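## Task

Scene 1: leave the pill organiser with the Wednesday lid swung open to vertical or beyond, every other lid latched closed, and the organiser resting flat on its base on the table. It must stay that way without the robot supporting anything; release it and move the grippers away before ending.

## Robot and tools

Robot: two arms, left_arm and right_arm, each with a six-joint arm and a parallel two-finger gripper. The fingers point along the gripper's +z axis and close along its y axis. Bases in the scene frame: left_arm at (0, +0.289, -0.015) m, right_arm at (+0.006, -0.333, -0.011) m. Scene frame: origin at table-top height, between the arms, a little behind the near edge of the table; +x points out over the table, +z up, left_arm on the +y side. The names left and right are not image sides. A bar and plate under and behind the bases can stand up to about 3 cm above the table with no warning on contact.

Result lines: each arm reports end_effector_position (metres, the point between the finger pads about 1 cm behind the tips) and end_effector_quat_wxyz in the scene frame; reported positions can be off, more at long reach. grip_measured is the gripper motor position on the opening scale (+1 open, -1 closed; pads meet near -0.94, each mm of object width adds about 0.0208; a per-gripper bias of up to 0.02). It keeps heading for the commanded value after the pads touch, so it barely reveals contact. Joint positions end with the finger opening in metres. Hand target lines show the pose the controller is driving toward. A pose unreachable line means the clearance check altered or blocked that arm's command. FAULT or OVER-TEMPERATURE FAULT lines mean an arm was stopped; MOTOR HOT warns from 75 °C, the arm is stopped at 90 °C and goes limp at 100 °C, so avoid long heavy holding.

execute_actions(actions): a list of actions; each action is a table of up to 15 rows, one row per 1/30 s step, with the last row held for any remaining of the 15 steps (each action is 0.5 s). Every row has 14 numbers in [-1, 1]: left_arm dx, dy, dz, rx, ry, rz, opening, then right_arm the same seven. dx..rz are offsets in the gripper's own axes from that gripper's measured pose at the start of the action (for a call's first action, the last reported pose); every row is relative to that same start, not to the previous row. Scale: 1.0 = 0.6 m for translation and 180 degrees for rotation; rx, ry, rz form one rotation vector. Opening is absolute: +1 fully open (0.093 m), -1 closed. Each step clips the command to 70 mm and 16 degrees from the current pose, so large offsets need several actions; position wins over orientation when both can't be met. Joint friction may leave the hand up to about 31 mm short, and tiny commands may do nothing. An empty list just returns state and images.

move(target, speed, blocking): target is one 14-number row in the same layout, as offsets in each gripper's own axes from the pose in the latest result that shows one; openings absolute, sent at the start. Both grippers travel straight lines finishing together in 0.5 to 10 s (cut off at 10 s). speed is m/s per arm, 0.002 to 0.5, default 0.25 (rotation up to twice that in rad/s). Paths ignore obstacles and the other arm; grippers lag, stray and can overshoot speed near full reach. The move: line reports done, off_target, moving, held or fault, plus limits (paced = command clipped, held = steps blocked, after which the arm may jump fast) and each gripper's distance from target. blocking=false returns after 0.5 s; then use wait or stop before other motion.

wait(seconds): 0 to 10 s, arms hold their last command; returns early if a running move ends. stop(): brakes a running move (needs braking room); fingers keep moving. zoom_image(camera, region): region [x0, y0, x1, y1] in pixels, at most 504 by 504; cameras cam_head_left, cam_head_right, cam_high, cam_low, cam_left_wrist, cam_right_wrist, all 896x504. read_manual(section) only returns licence text. finished_scene(scene) ends scene 1 or 2 irreversibly and reports success; replying without a tool call ends everything.

To keep an idle arm still: in a reply's first call send the offset back to its wanted pose, then zeros; always send the opening it should have. To keep holding something, keep sending the closing value. Squeeze force rises the further the command is below the object's width reading, up to about 50 to 62 N per pad.

Avoid: knocking the organiser or anything off the table (fails the task), tipping the organiser off its base, fast contacts and targets set far past contact (hard hits), arms hitting each other, and leaving a lid held open by the gripper. Objects can be nudged now and then by outside disturbances; recheck before finishing. The sim runs while you think, holding the last command. Less robot time, smooth motion and low effort are better.

Each tool is called after "Request:" by a JSON object that holds its "method" and its "body", one argument or row to a line.

## Session

I'll start by looking at the scene.

Request:
{"method": "execute_actions", "body": {
  "actions": []
}}

Scene clock: 0.00 s.
left_arm: end_effector_position=(+0.4474, +0.2546, +0.1694) grip_measured=+1.000 end_effector_quat_wxyz=(+0.362, +0.255, +0.756, +0.482) | right_arm: end_effector_position=(+0.3867, -0.2019, +0.1400) grip_measured=+0.999 end_effector_quat_wxyz=(+0.252, +0.459, +0.831, +0.188)
Joint positions: left_arm=[-0.271  1.704  0.988  0.195 -0.891  0.831  0.093] | right_arm=[ 0.515  1.543  1.173 -0.584  0.221  1.364  0.093]
Joint velocities: left_arm=[ 0.002  0.002  0.007 -0.081 -0.037 -0.066  0.   ] | right_arm=[ 0.002 -0.012  0.017 -0.007  0.037  0.022 -0.001]
Motor temperatures (°C, as the motors report them): left_arm=[22 23 22 23 24 24] | right_arm=[24 23 22 24 23 22]
Hand target (left_arm): +0.447, +0.255, +0.169; +0.362, +0.255, +0.756, +0.482
Hand target (right_arm): +0.387, -0.202, +0.140; +0.252, +0.459, +0.831, +0.188

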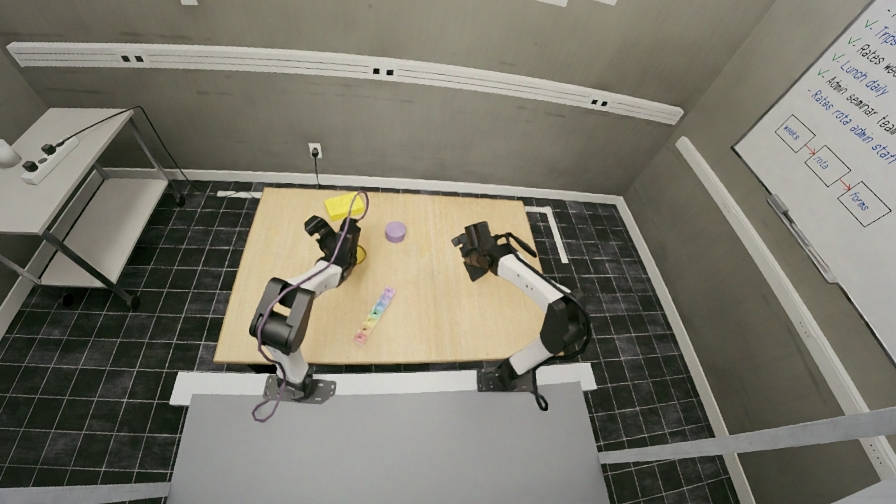

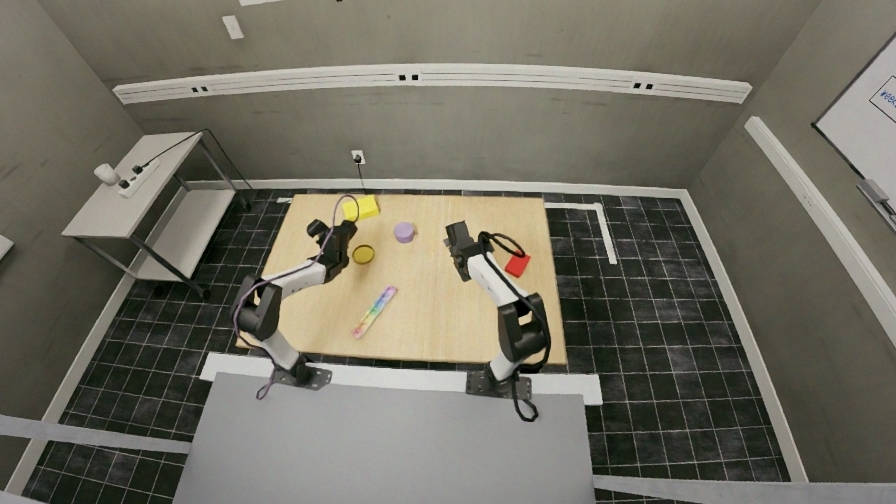

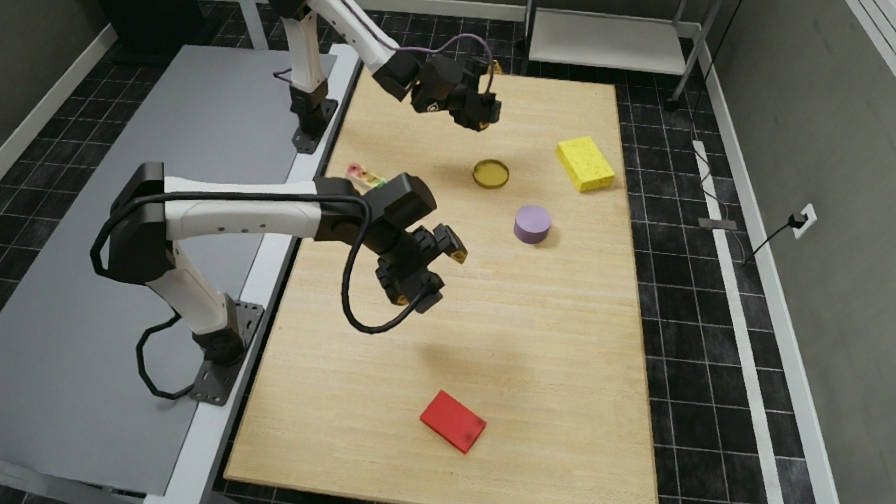

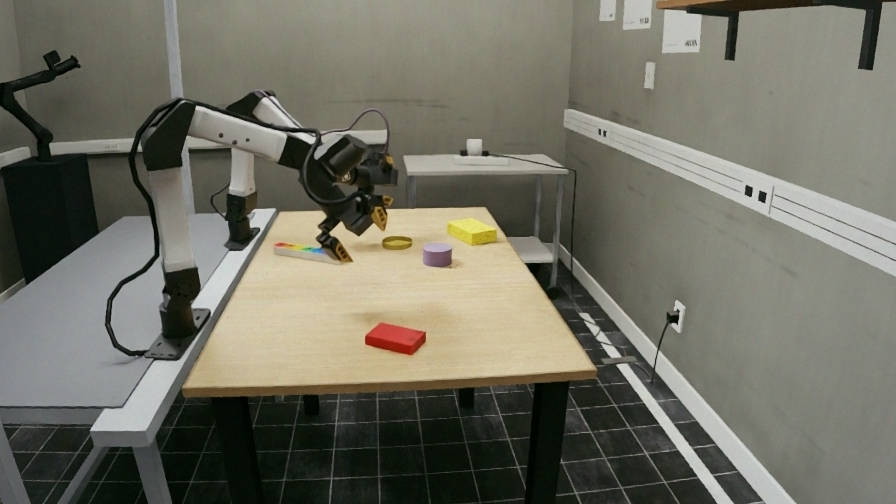

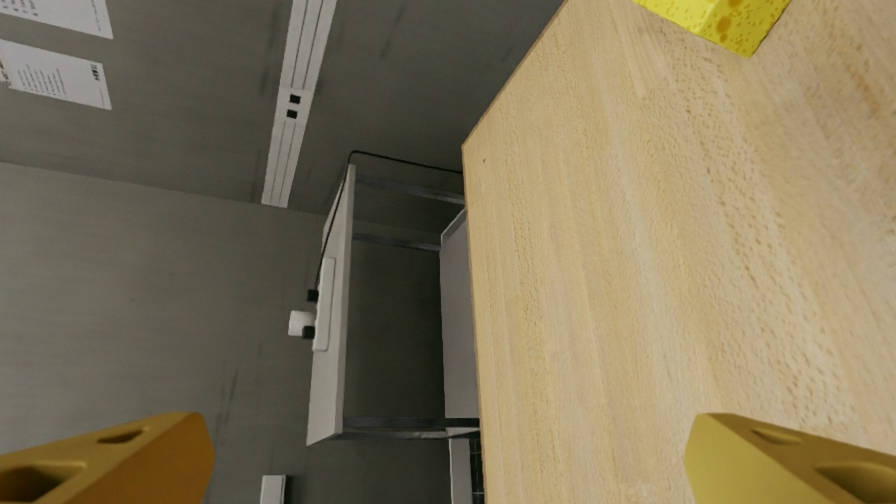

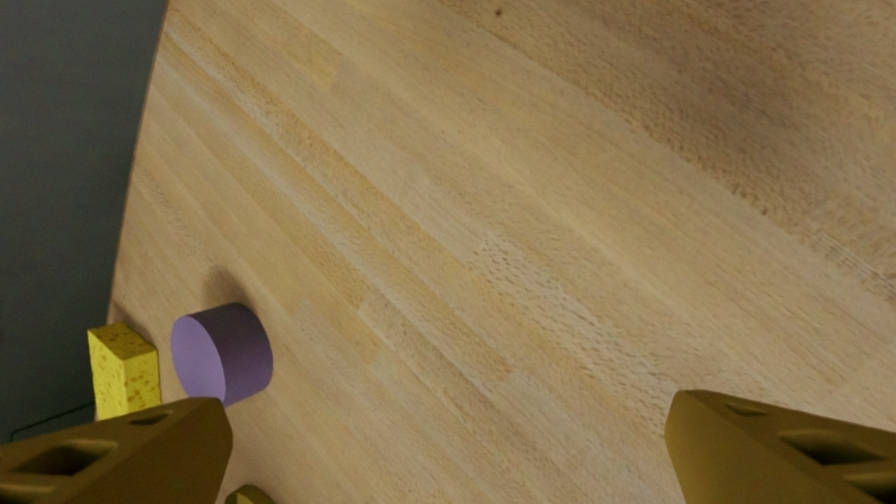

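Request:
{"method": "zoom_image", "body": {
  "camera": "cam_head_left",
  "region": [330, 270, 430, 360]
}}

Request:
{"method": "zoom_image", "body": {
  "camera": "cam_head_right",
  "region": [330, 270, 430, 360]
}}

Request:
{"method": "zoom_image", "body": {
  "camera": "cam_high",
  "region": [330, 140, 430, 220]
}}

Request:
{"method": "zoom_image", "body": {
  "camera": "cam_low",
  "region": [260, 225, 360, 275]
}}

Region (330, 270, 430, 360) of cam_head_left's 896x504 image, scaled by 5.040, with more detail than that image has; it fills the top 454 rows of this view, and the rest is white.

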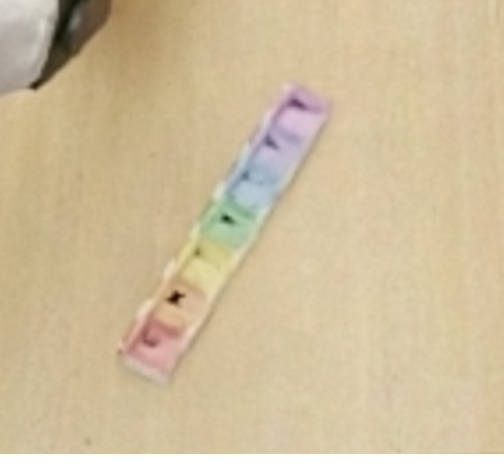

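Region (330, 270, 430, 360) of cam_head_right's 896x504 image, scaled by 5.040, with more detail than that image has; it fills the top 454 rows of this view, and the rest is white.

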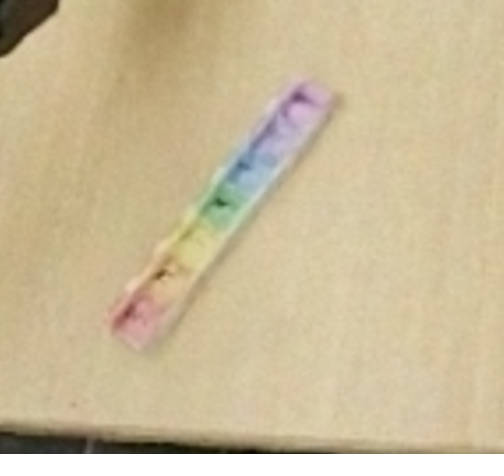

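Region (330, 140, 430, 220) of cam_high's 896x504 image, scaled by 5.040, with more detail than that image has; it fills the top 403 rows of this view, and the rest is white.

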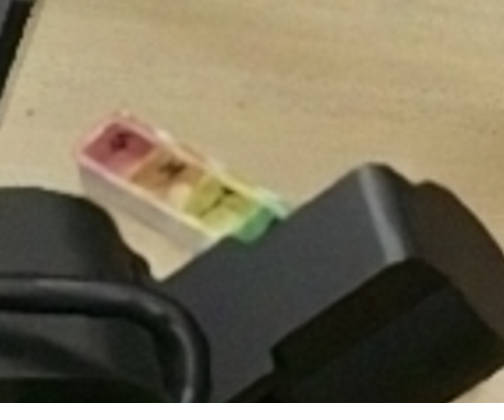

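Region (260, 225, 360, 275) of cam_low's 896x504 image, scaled by 5.040, with more detail than that image has.

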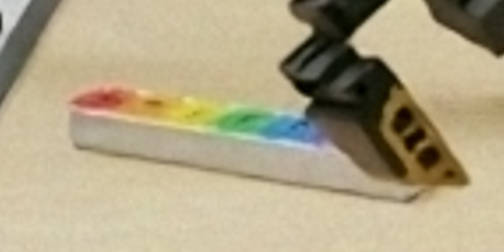

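Request:
{"method": "move", "body": {
  "target": [-0.0857, -0.2518, -0.3848, 0.3814, 0.1558, -0.0376, 1, 0.4458, -0.1772, -0.1322, -0.2333, 0.0583, -0.5626, 1],
  "speed": 0.3
}}

Scene clock: 74.70 s.
left_arm: end_effector_position=(+0.2906, +0.0313, +0.1152) grip_measured=+1.000 end_effector_quat_wxyz=(+0.013, +0.254, +0.967, -0.008) | right_arm: end_effector_position=(+0.1506, -0.0315, +0.0919) grip_measured=+0.999 end_effector_quat_wxyz=(+0.371, -0.442, +0.788, +0.216)
Joint positions: left_arm=[-0.606  2.012  1.838 -1.376  0.045 -0.178  0.093] | right_arm=[ 1.284  1.225  0.526 -0.027  0.154  0.101  0.093]
Joint velocities: left_arm=[ 0.002  0.007 -0.017 -0.022  0.022 -0.051  0.   ] | right_arm=[-0.002 -0.002 -0.012 -0.022 -0.051  0.051 -0.   ]
Motor temperatures (°C, as the motors report them): left_arm=[22 34 30 31 24 24] | right_arm=[24 30 30 29 23 22]
Hand target (left_arm): +0.289, +0.029, +0.111; +0.002, +0.252, +0.968, -0.007
Hand target (right_arm): +0.146, -0.028, +0.086; +0.367, -0.453, +0.782, +0.220
Off the commanded pose (left_arm): 0.005 m, 2 deg.
Off the commanded pose (right_arm): 0.012 m, 2 deg.
move: off_target (right_arm)
camera_calibration (this result's frames):
cam_left_wrist: T_world_to_cam=[[-0.487656, -0.872861, 0.0174408, 0.162435], [-0.792354, 0.450889, 0.410942, 0.207281], [-0.366559, 0.186579, -0.911495, 0.284323], [0, 0, 0, 1]] pos_world=[0.347674, -0.0047268, 0.171146]
cam_right_wrist: T_world_to_cam=[[0.861766, -0.506927, -0.0195862, -0.141403], [-0.465962, -0.775679, -0.425678, 0.126786], [0.200595, 0.375962, -0.904663, 0.141012], [0, 0, 0, 1]] pos_world=[0.152648, -0.0263509, 0.178769]

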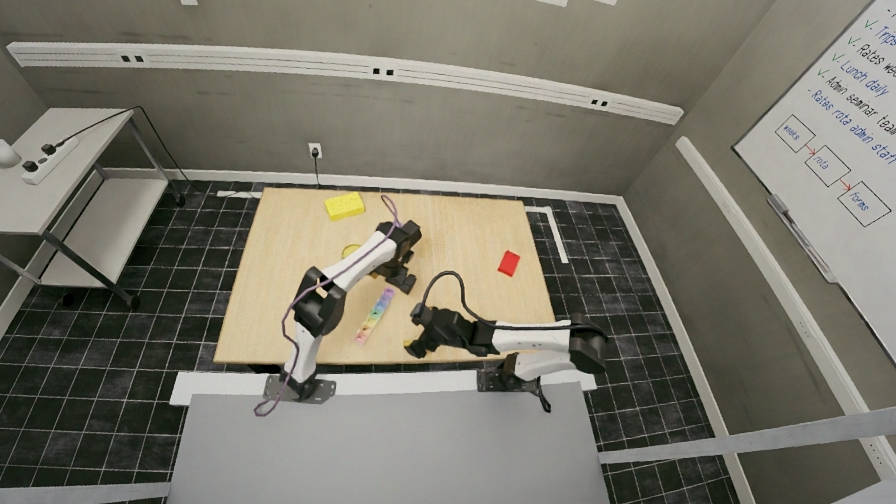

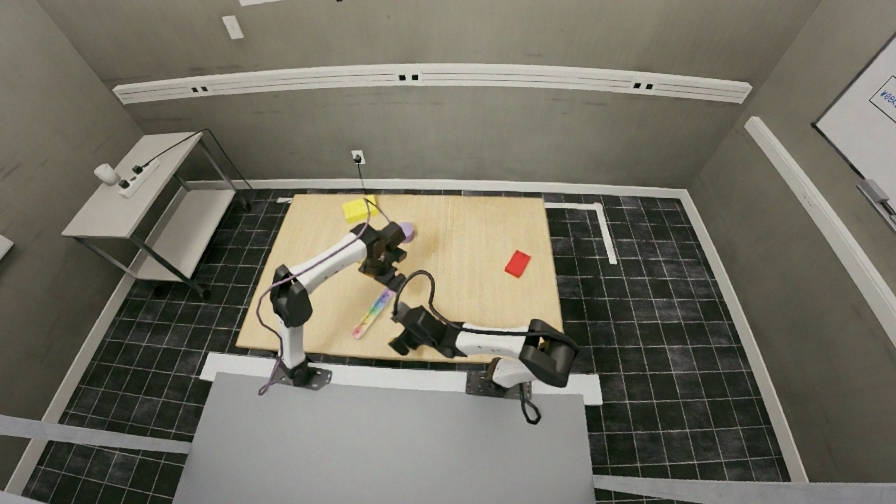

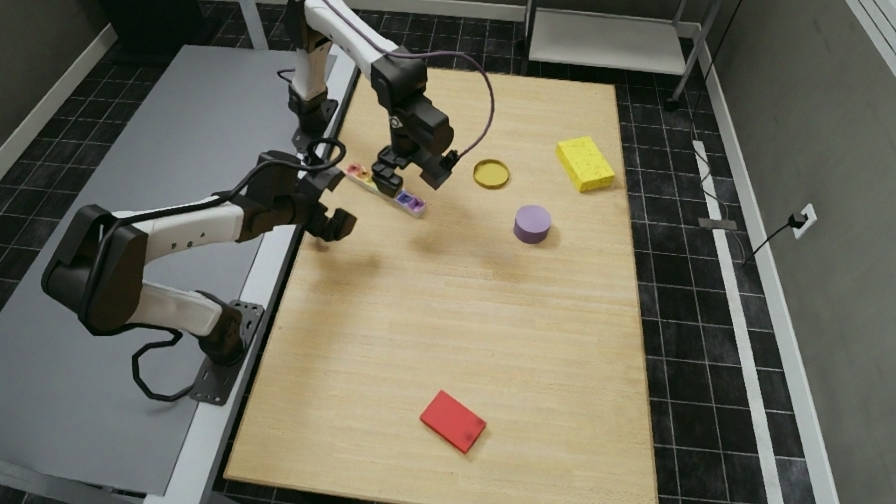

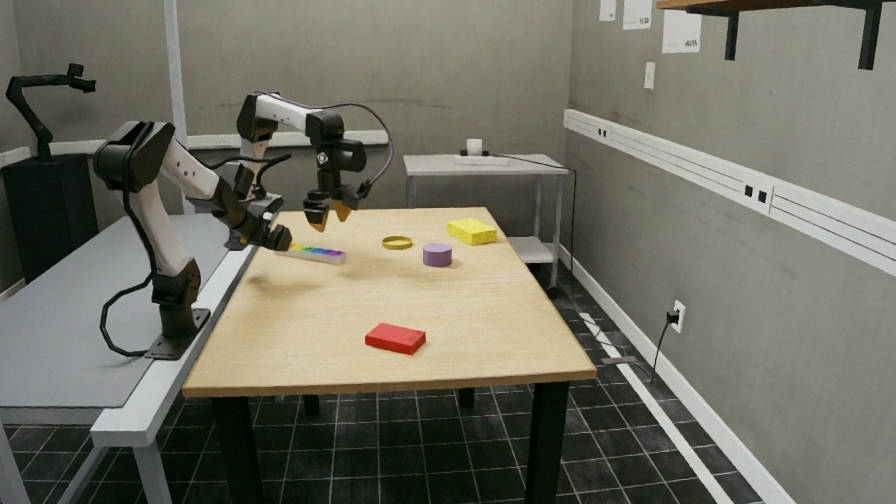

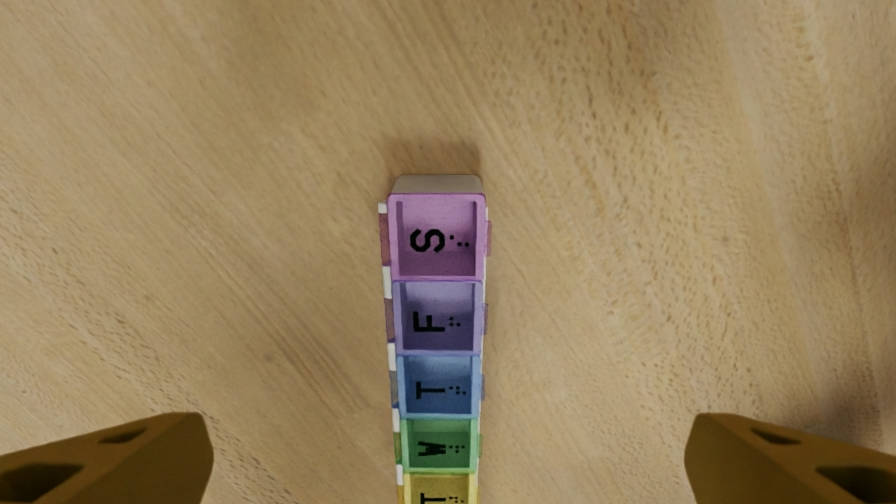

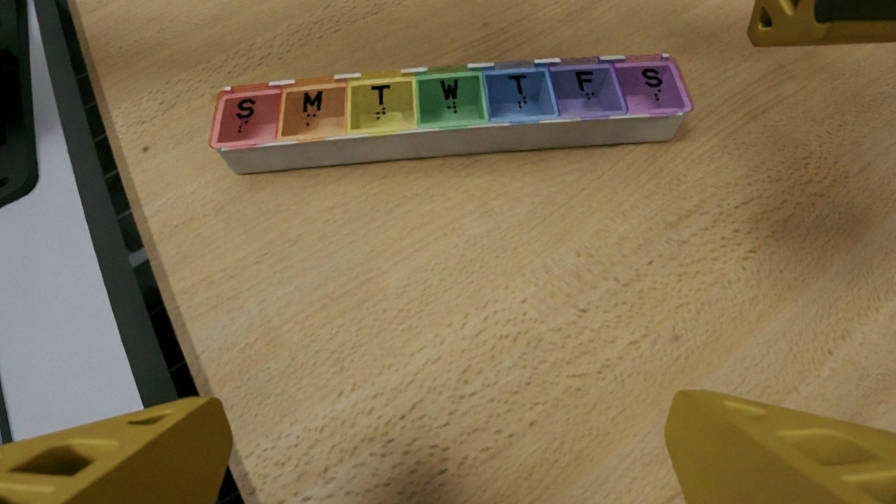

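Request:
{"method": "zoom_image", "body": {
  "camera": "cam_right_wrist",
  "region": [340, 50, 560, 180]
}}

Request:
{"method": "zoom_image", "body": {
  "camera": "cam_left_wrist",
  "region": [350, 160, 530, 340]
}}

Region (340, 50, 560, 180) of cam_right_wrist's 896x504 image, scaled by 2.291, with more detail than that image has; it fills the top 298 rows of this view, and the rest is white.

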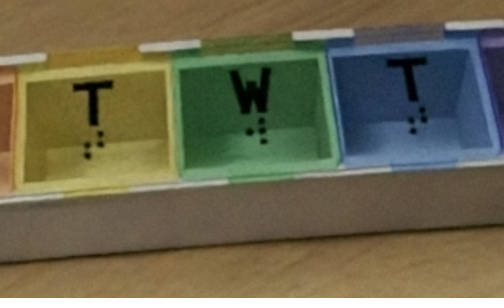

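Region (350, 160, 530, 340) of cam_left_wrist's 896x504 image, scaled by 2.800, with more detail than that image has.

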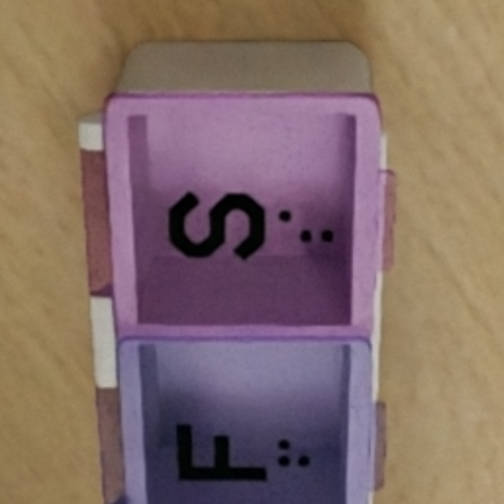

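Request:
{"method": "move", "body": {
  "target": [0.032, 0.003, 0.105, 0, 0, 0, 0.5, -0.04, 0, 0.13, 0, -0.033, 0, -1],
  "speed": 0.12
}}

Scene clock: 145.57 s.
left_arm: end_effector_position=(+0.2800, +0.0402, +0.0521) grip_measured=+0.502 end_effector_quat_wxyz=(+0.009, +0.255, +0.967, -0.008) | right_arm: end_effector_position=(+0.1848, +0.0232, +0.0526) grip_measured=-0.993 end_effector_quat_wxyz=(+0.403, -0.432, +0.775, +0.227)
Joint positions: left_arm=[-0.611  1.978  1.539 -1.118  0.047 -0.181  0.069] | right_arm=[1.244 1.622 0.574 0.399 0.142 0.063 0.   ]
Joint velocities: left_arm=[ 0.012  0.022 -0.022 -0.037  0.007 -0.022 -0.   ] | right_arm=[ 0.002 -0.002 -0.007  0.007 -0.066 -0.066  0.   ]
Motor temperatures (°C, as the motors report them): left_arm=[22 39 34 26 24 24] | right_arm=[24 26 31 35 23 22]
Hand target (left_arm): +0.277, +0.041, +0.051; +0.013, +0.254, +0.967, -0.008
Hand target (right_arm): +0.189, +0.032, +0.060; +0.412, -0.430, +0.767, +0.238
Off the commanded pose (left_arm): 0.004 m, 0 deg.
Off the commanded pose (right_arm): 0.014 m, 2 deg.
move: off_target (right_arm)
camera_calibration (this result's frames):
cam_left_wrist: T_world_to_cam=[[-0.489635, -0.871728, 0.0186515, 0.16657], [-0.788041, 0.451582, 0.418409, 0.219226], [-0.373161, 0.190169, -0.908067, 0.222828], [0, 0, 0, 1]] pos_world=[0.337469, 0.00383024, 0.10751]
cam_right_wrist: T_world_to_cam=[[0.857181, -0.514922, -0.00977348, -0.143391], [-0.452857, -0.744553, -0.490471, 0.168682], [0.245278, 0.424849, -0.871402, 0.0668704], [0, 0, 0, 1]] pos_world=[0.182899, 0.0233477, 0.139603]

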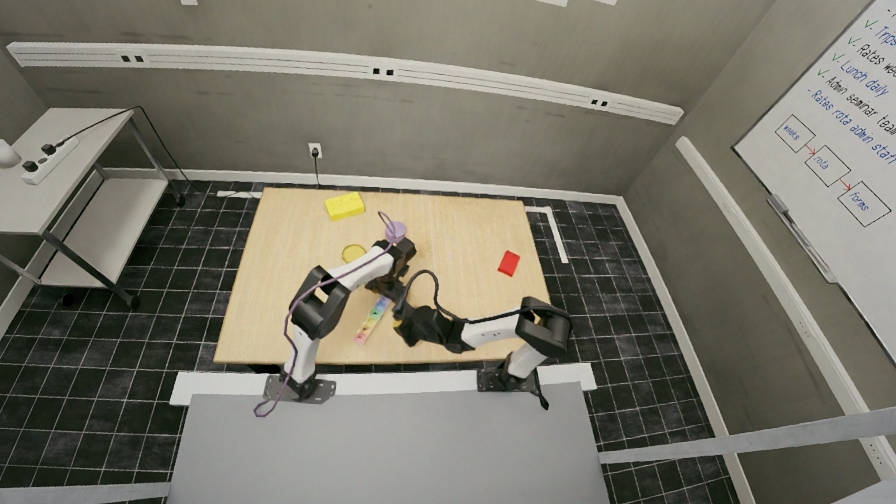

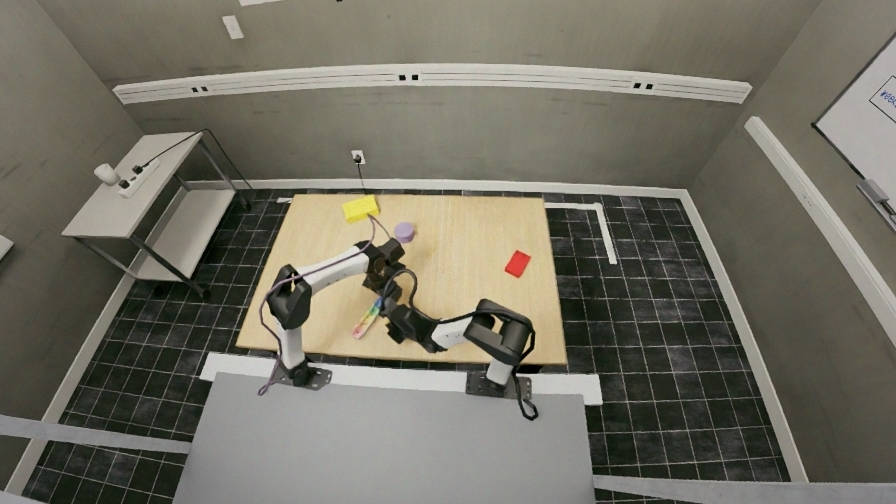

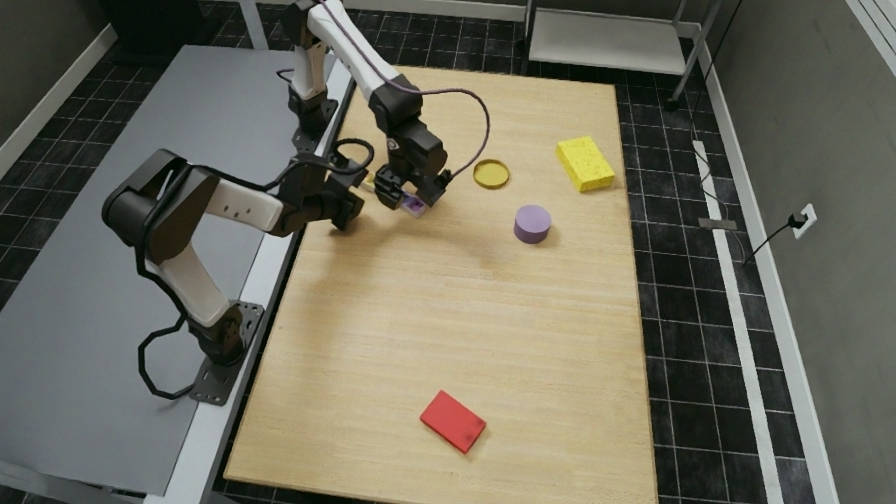

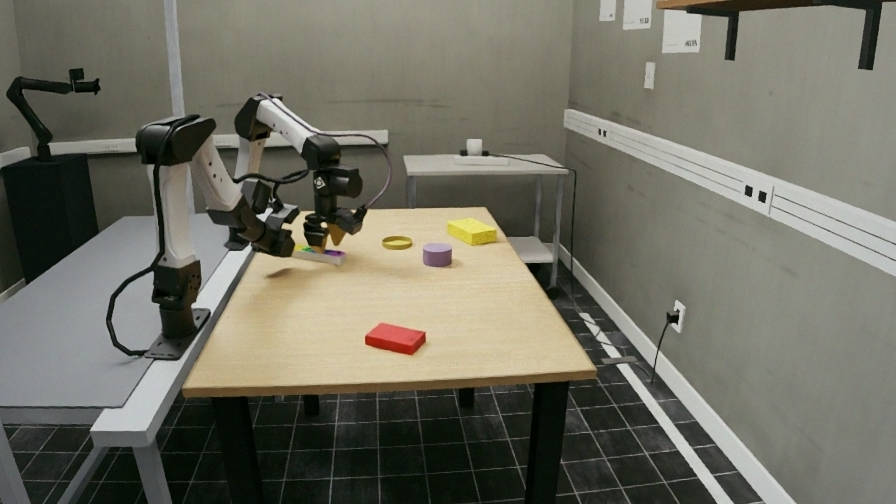

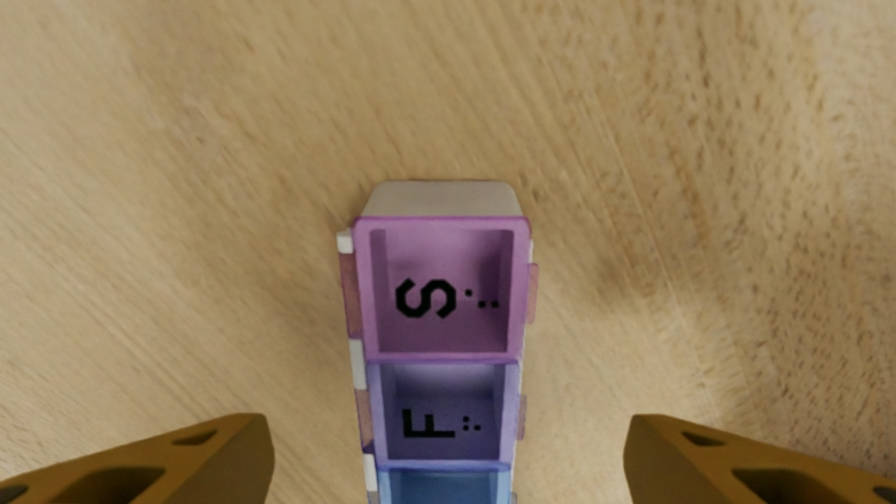

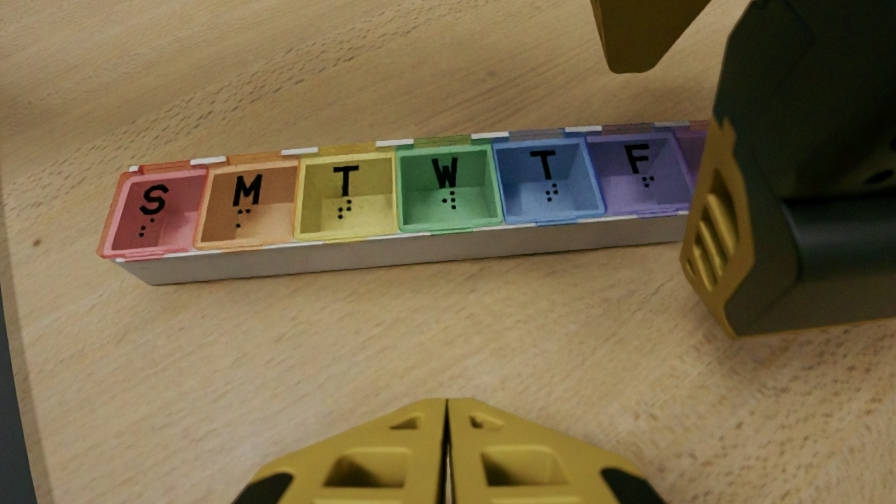

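Request:
{"method": "move", "body": {
  "target": [-0.013, 0.003, 0.046, 0, 0, 0, 0.3, -0.0123, 0, 0.0525, 0, 0, 0, -1],
  "speed": 0.05
}}

Scene clock: 161.87 s.
left_arm: end_effector_position=(+0.2919, +0.0308, +0.0411) grip_measured=+0.302 end_effector_quat_wxyz=(+0.026, +0.256, +0.966, -0.016) | right_arm: end_effector_position=(+0.1954, +0.0384, +0.0330) grip_measured=-0.993 end_effector_quat_wxyz=(+0.392, -0.434, +0.782, +0.215)
Joint positions: left_arm=[-0.611  2.011  1.539 -1.049  0.047 -0.181  0.06 ] | right_arm=[1.233 1.75  0.643 0.426 0.142 0.06  0.   ]
Joint velocities: left_arm=[ 0.012  0.012 -0.017 -0.051 -0.051  0.007  0.001] | right_arm=[-0.017  0.002 -0.027  0.051 -0.037  0.007  0.   ]
Motor temperatures (°C, as the motors report them): left_arm=[22 43 32 26 24 24] | right_arm=[24 27 32 36 23 22]
Hand target (left_arm): +0.288, +0.038, +0.025; +0.009, +0.255, +0.967, -0.008
Hand target (right_arm): +0.200, +0.048, +0.040; +0.403, -0.432, +0.775, +0.226
Off the commanded pose (left_arm): 0.018 m, 2 deg.
Off the commanded pose (right_arm): 0.014 m, 2 deg.
move: off_target (left_arm, right_arm)
camera_calibration (this result's frames):
cam_left_wrist: T_world_to_cam=[[-0.491567, -0.870469, 0.0254021, 0.164688], [-0.79875, 0.462303, 0.385065, 0.241616], [-0.346931, 0.168995, -0.92254, 0.212583], [0, 0, 0, 1]] pos_world=[0.347698, -0.00426989, 0.0988953]
cam_right_wrist: T_world_to_cam=[[0.853146, -0.521663, -0.00305106, -0.144057], [-0.463895, -0.755968, -0.461859, 0.176911], [0.238628, 0.395449, -0.886948, 0.0436813], [0, 0, 0, 1]] pos_world=[0.194546, 0.0413158, 0.120011]

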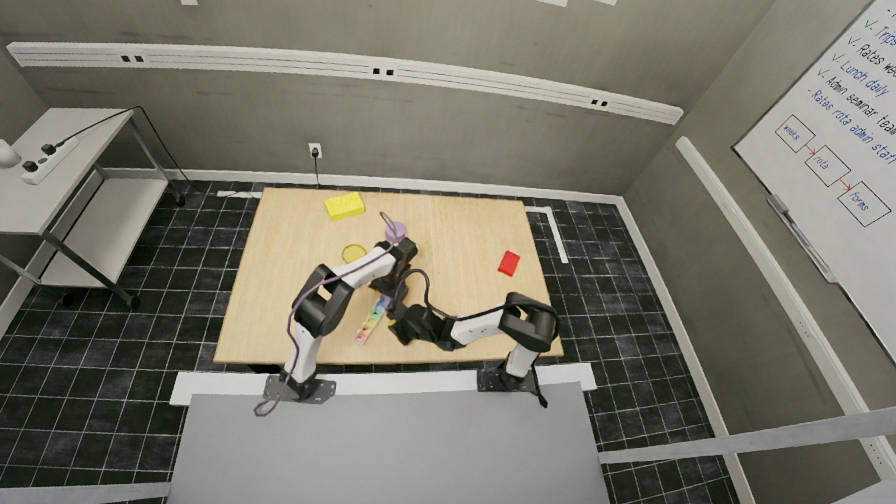

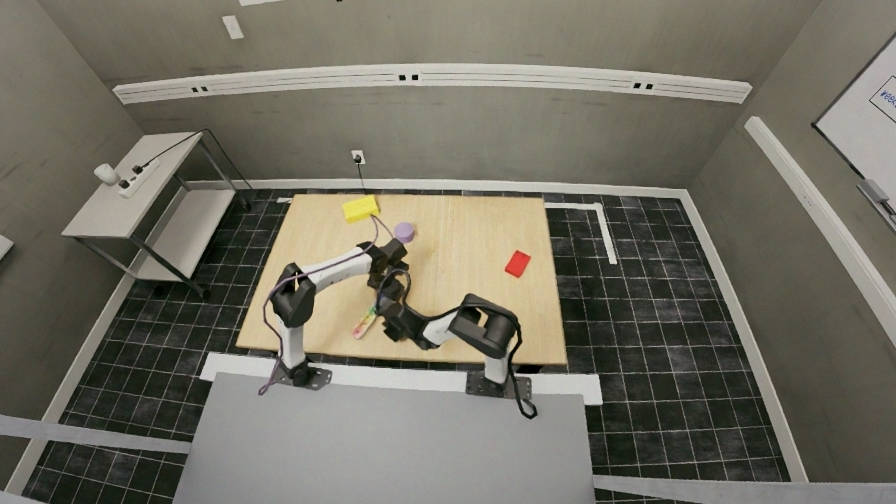

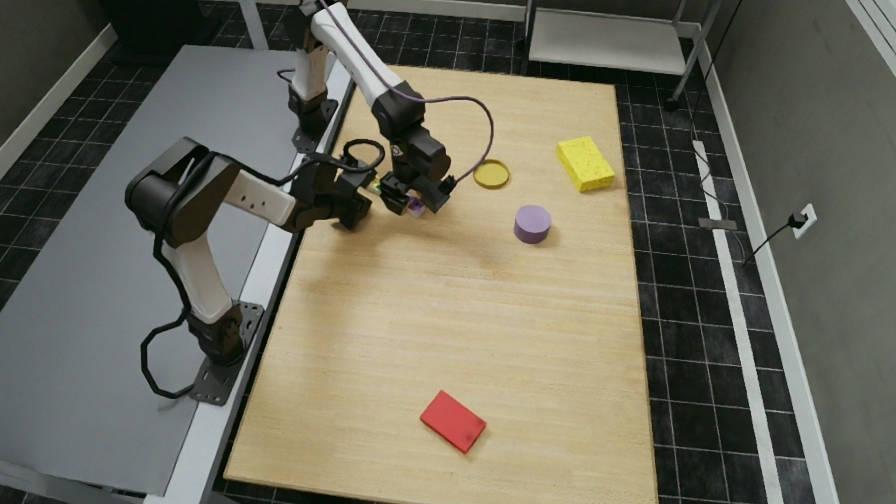

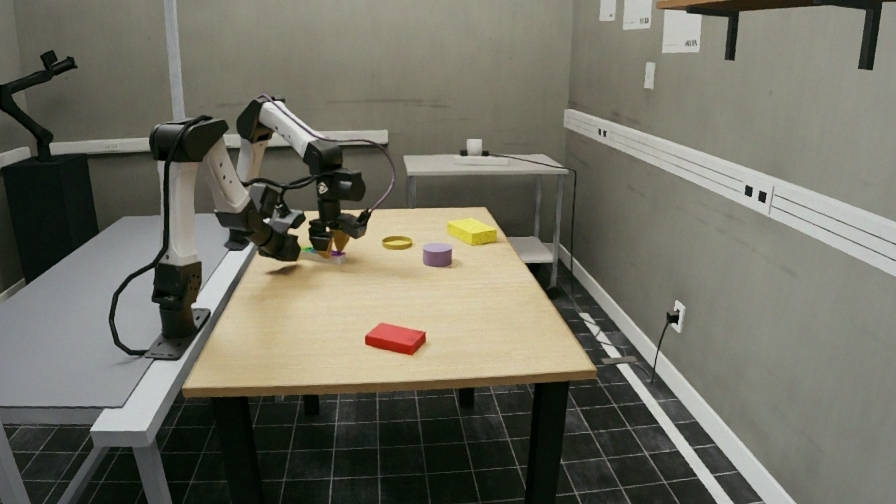

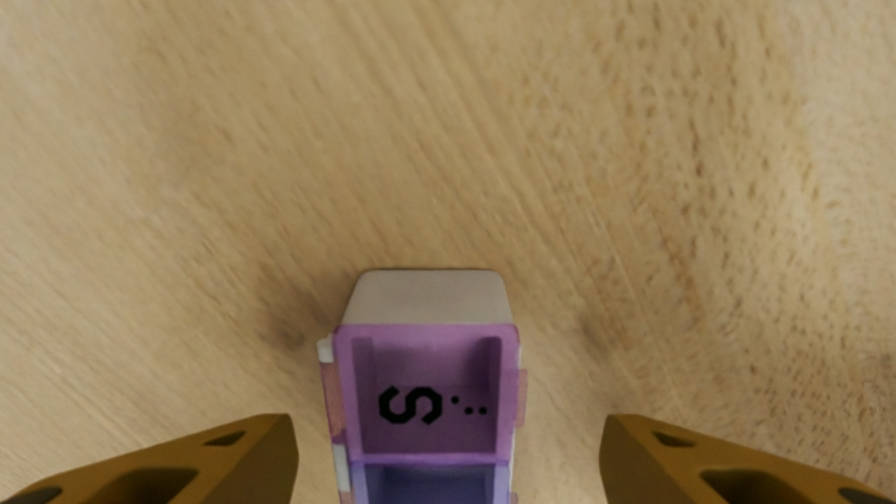

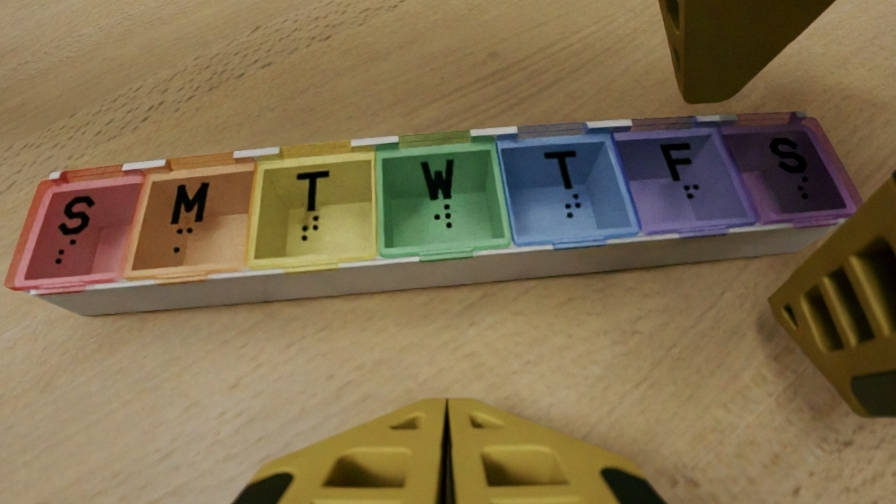

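Request:
{"method": "move", "body": {
  "target": [0.0407, 0.0088, 0.0533, -0.0073, 0.0349, 0, 0.3, 0, 0, 0, 0, 0, 0, -1],
  "speed": 0.06
}}

Scene clock: 184.50 s.
left_arm: end_effector_position=(+0.2827, +0.0396, +0.0213) grip_measured=+0.302 end_effector_quat_wxyz=(-0.003, +0.255, +0.967, -0.002) | right_arm: end_effector_position=(+0.1955, +0.0386, +0.0333) grip_measured=-0.993 end_effector_quat_wxyz=(+0.393, -0.434, +0.782, +0.216)
Joint positions: left_arm=[-0.611  2.04   1.502 -1.047  0.047 -0.181  0.06 ] | right_arm=[1.233 1.75  0.643 0.427 0.142 0.06  0.   ]
Joint velocities: left_arm=[-0.012 -0.002 -0.012 -0.037  0.037 -0.022 -0.001] | right_arm=[-0.007 -0.012  0.007  0.037  0.007  0.022  0.   ]
Motor temperatures (°C, as the motors report them): left_arm=[22 42 30 26 24 24] | right_arm=[24 28 33 37 23 22]
Hand target (left_arm): +0.275, +0.046, +0.008; -0.024, +0.256, +0.966, +0.009
Hand target (right_arm): +0.195, +0.038, +0.033; +0.392, -0.434, +0.782, +0.215
Off the commanded pose (left_arm): 0.017 m, 3 deg.
Off the commanded pose (right_arm): 0.000 m, 0 deg.
move: off_target (left_arm)
camera_calibration (this result's frames):
cam_left_wrist: T_world_to_cam=[[-0.488359, -0.872535, 0.0137298, 0.167699], [-0.779719, 0.443367, 0.442113, 0.23196], [-0.391846, 0.205205, -0.896854, 0.200433], [0, 0, 0, 1]] pos_world=[0.3413, 0.00235025, 0.0749037]
cam_right_wrist: T_world_to_cam=[[0.853127, -0.521693, -0.00320885, -0.144031], [-0.463713, -0.755466, -0.462863, 0.177137], [0.239048, 0.396369, -0.886424, 0.0436654], [0, 0, 0, 1]] pos_world=[0.19458, 0.0413734, 0.120234]

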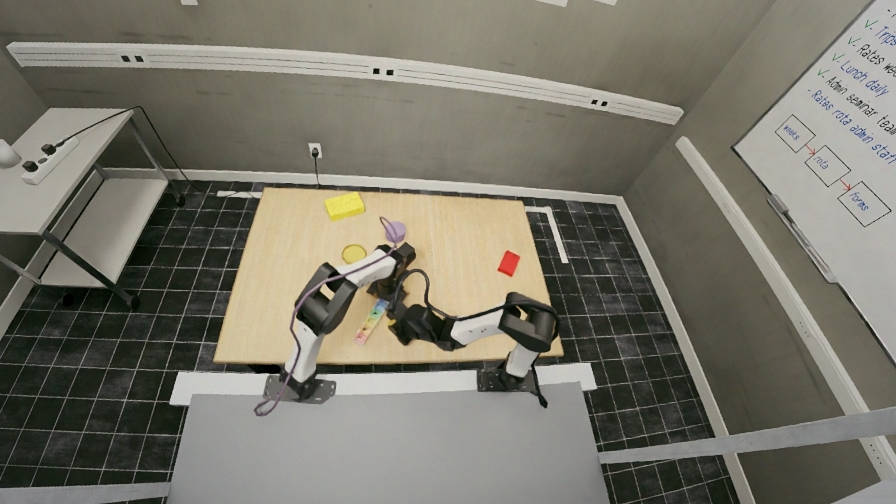

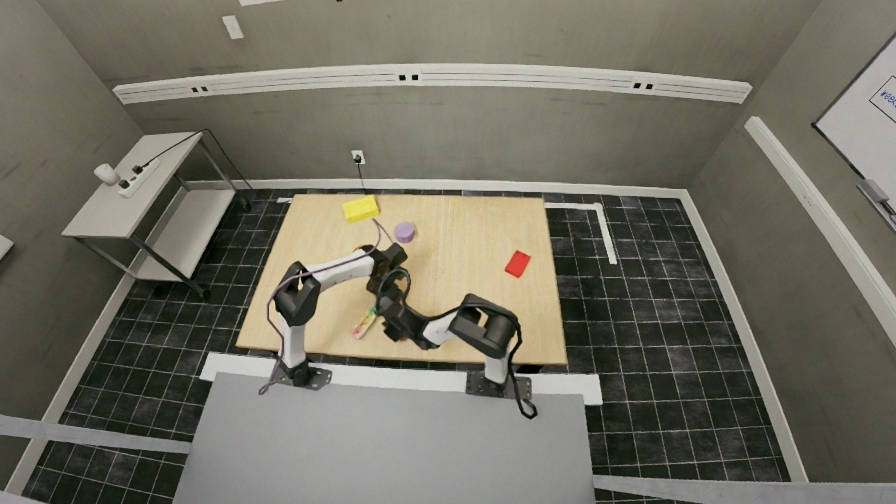

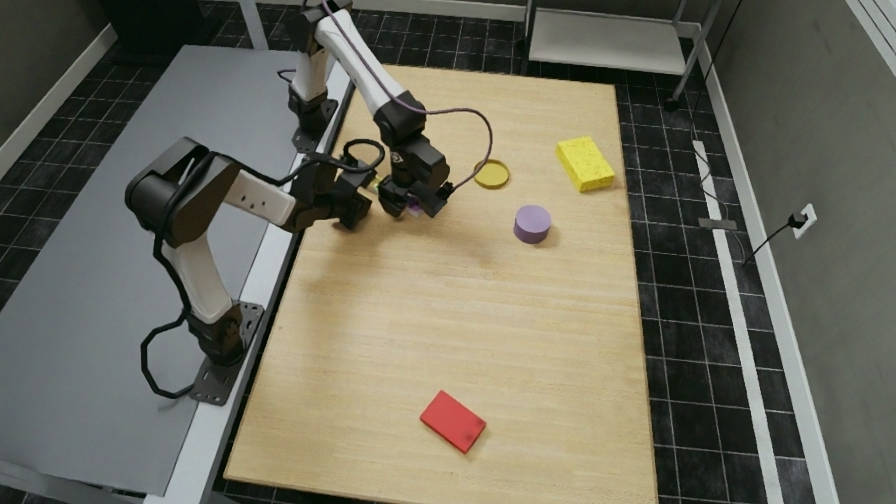

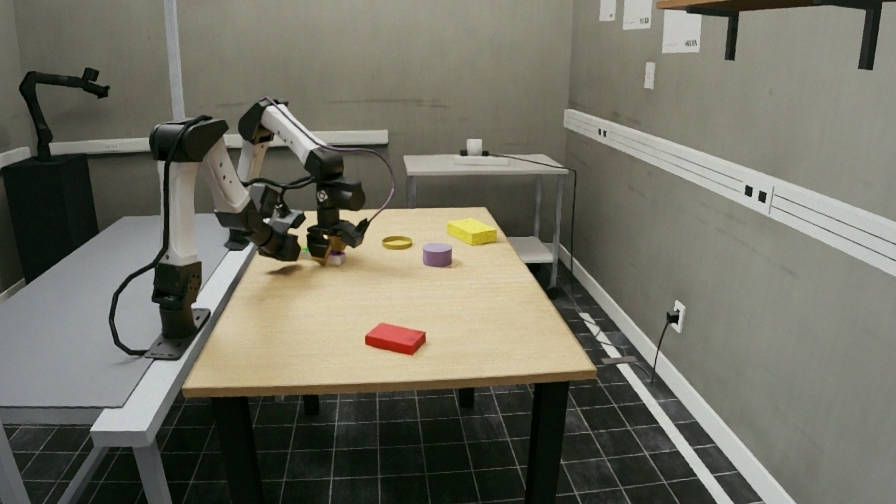

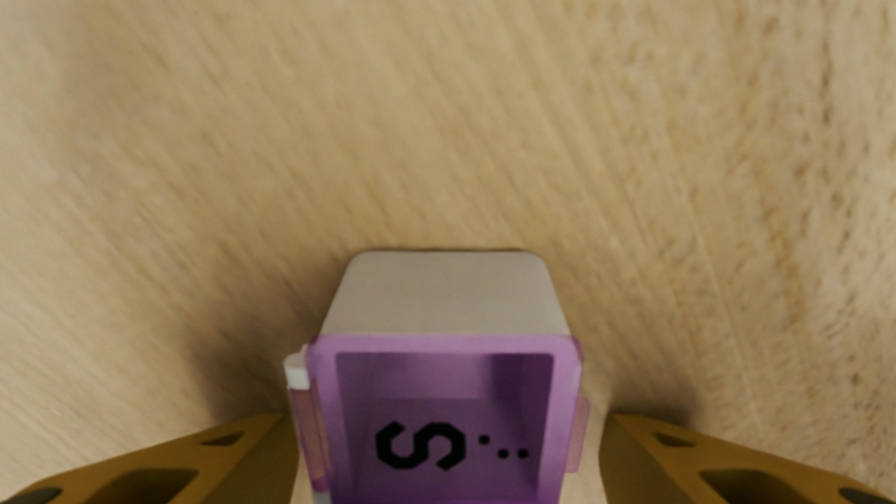

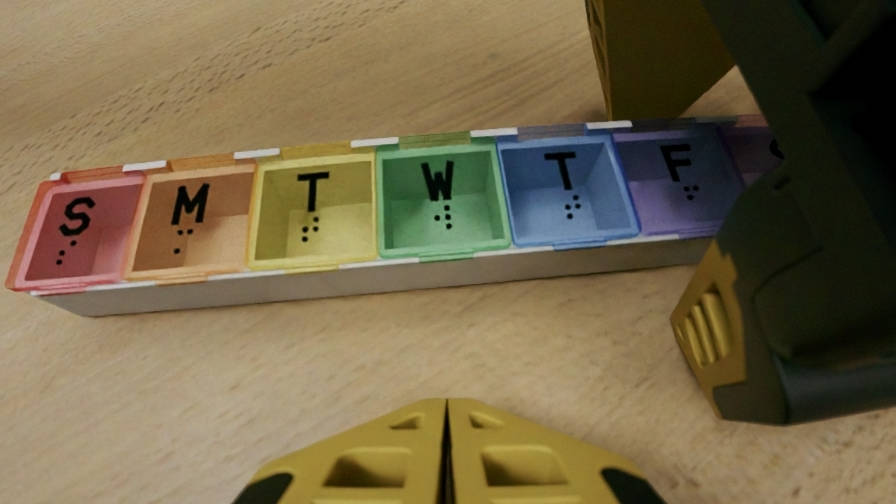

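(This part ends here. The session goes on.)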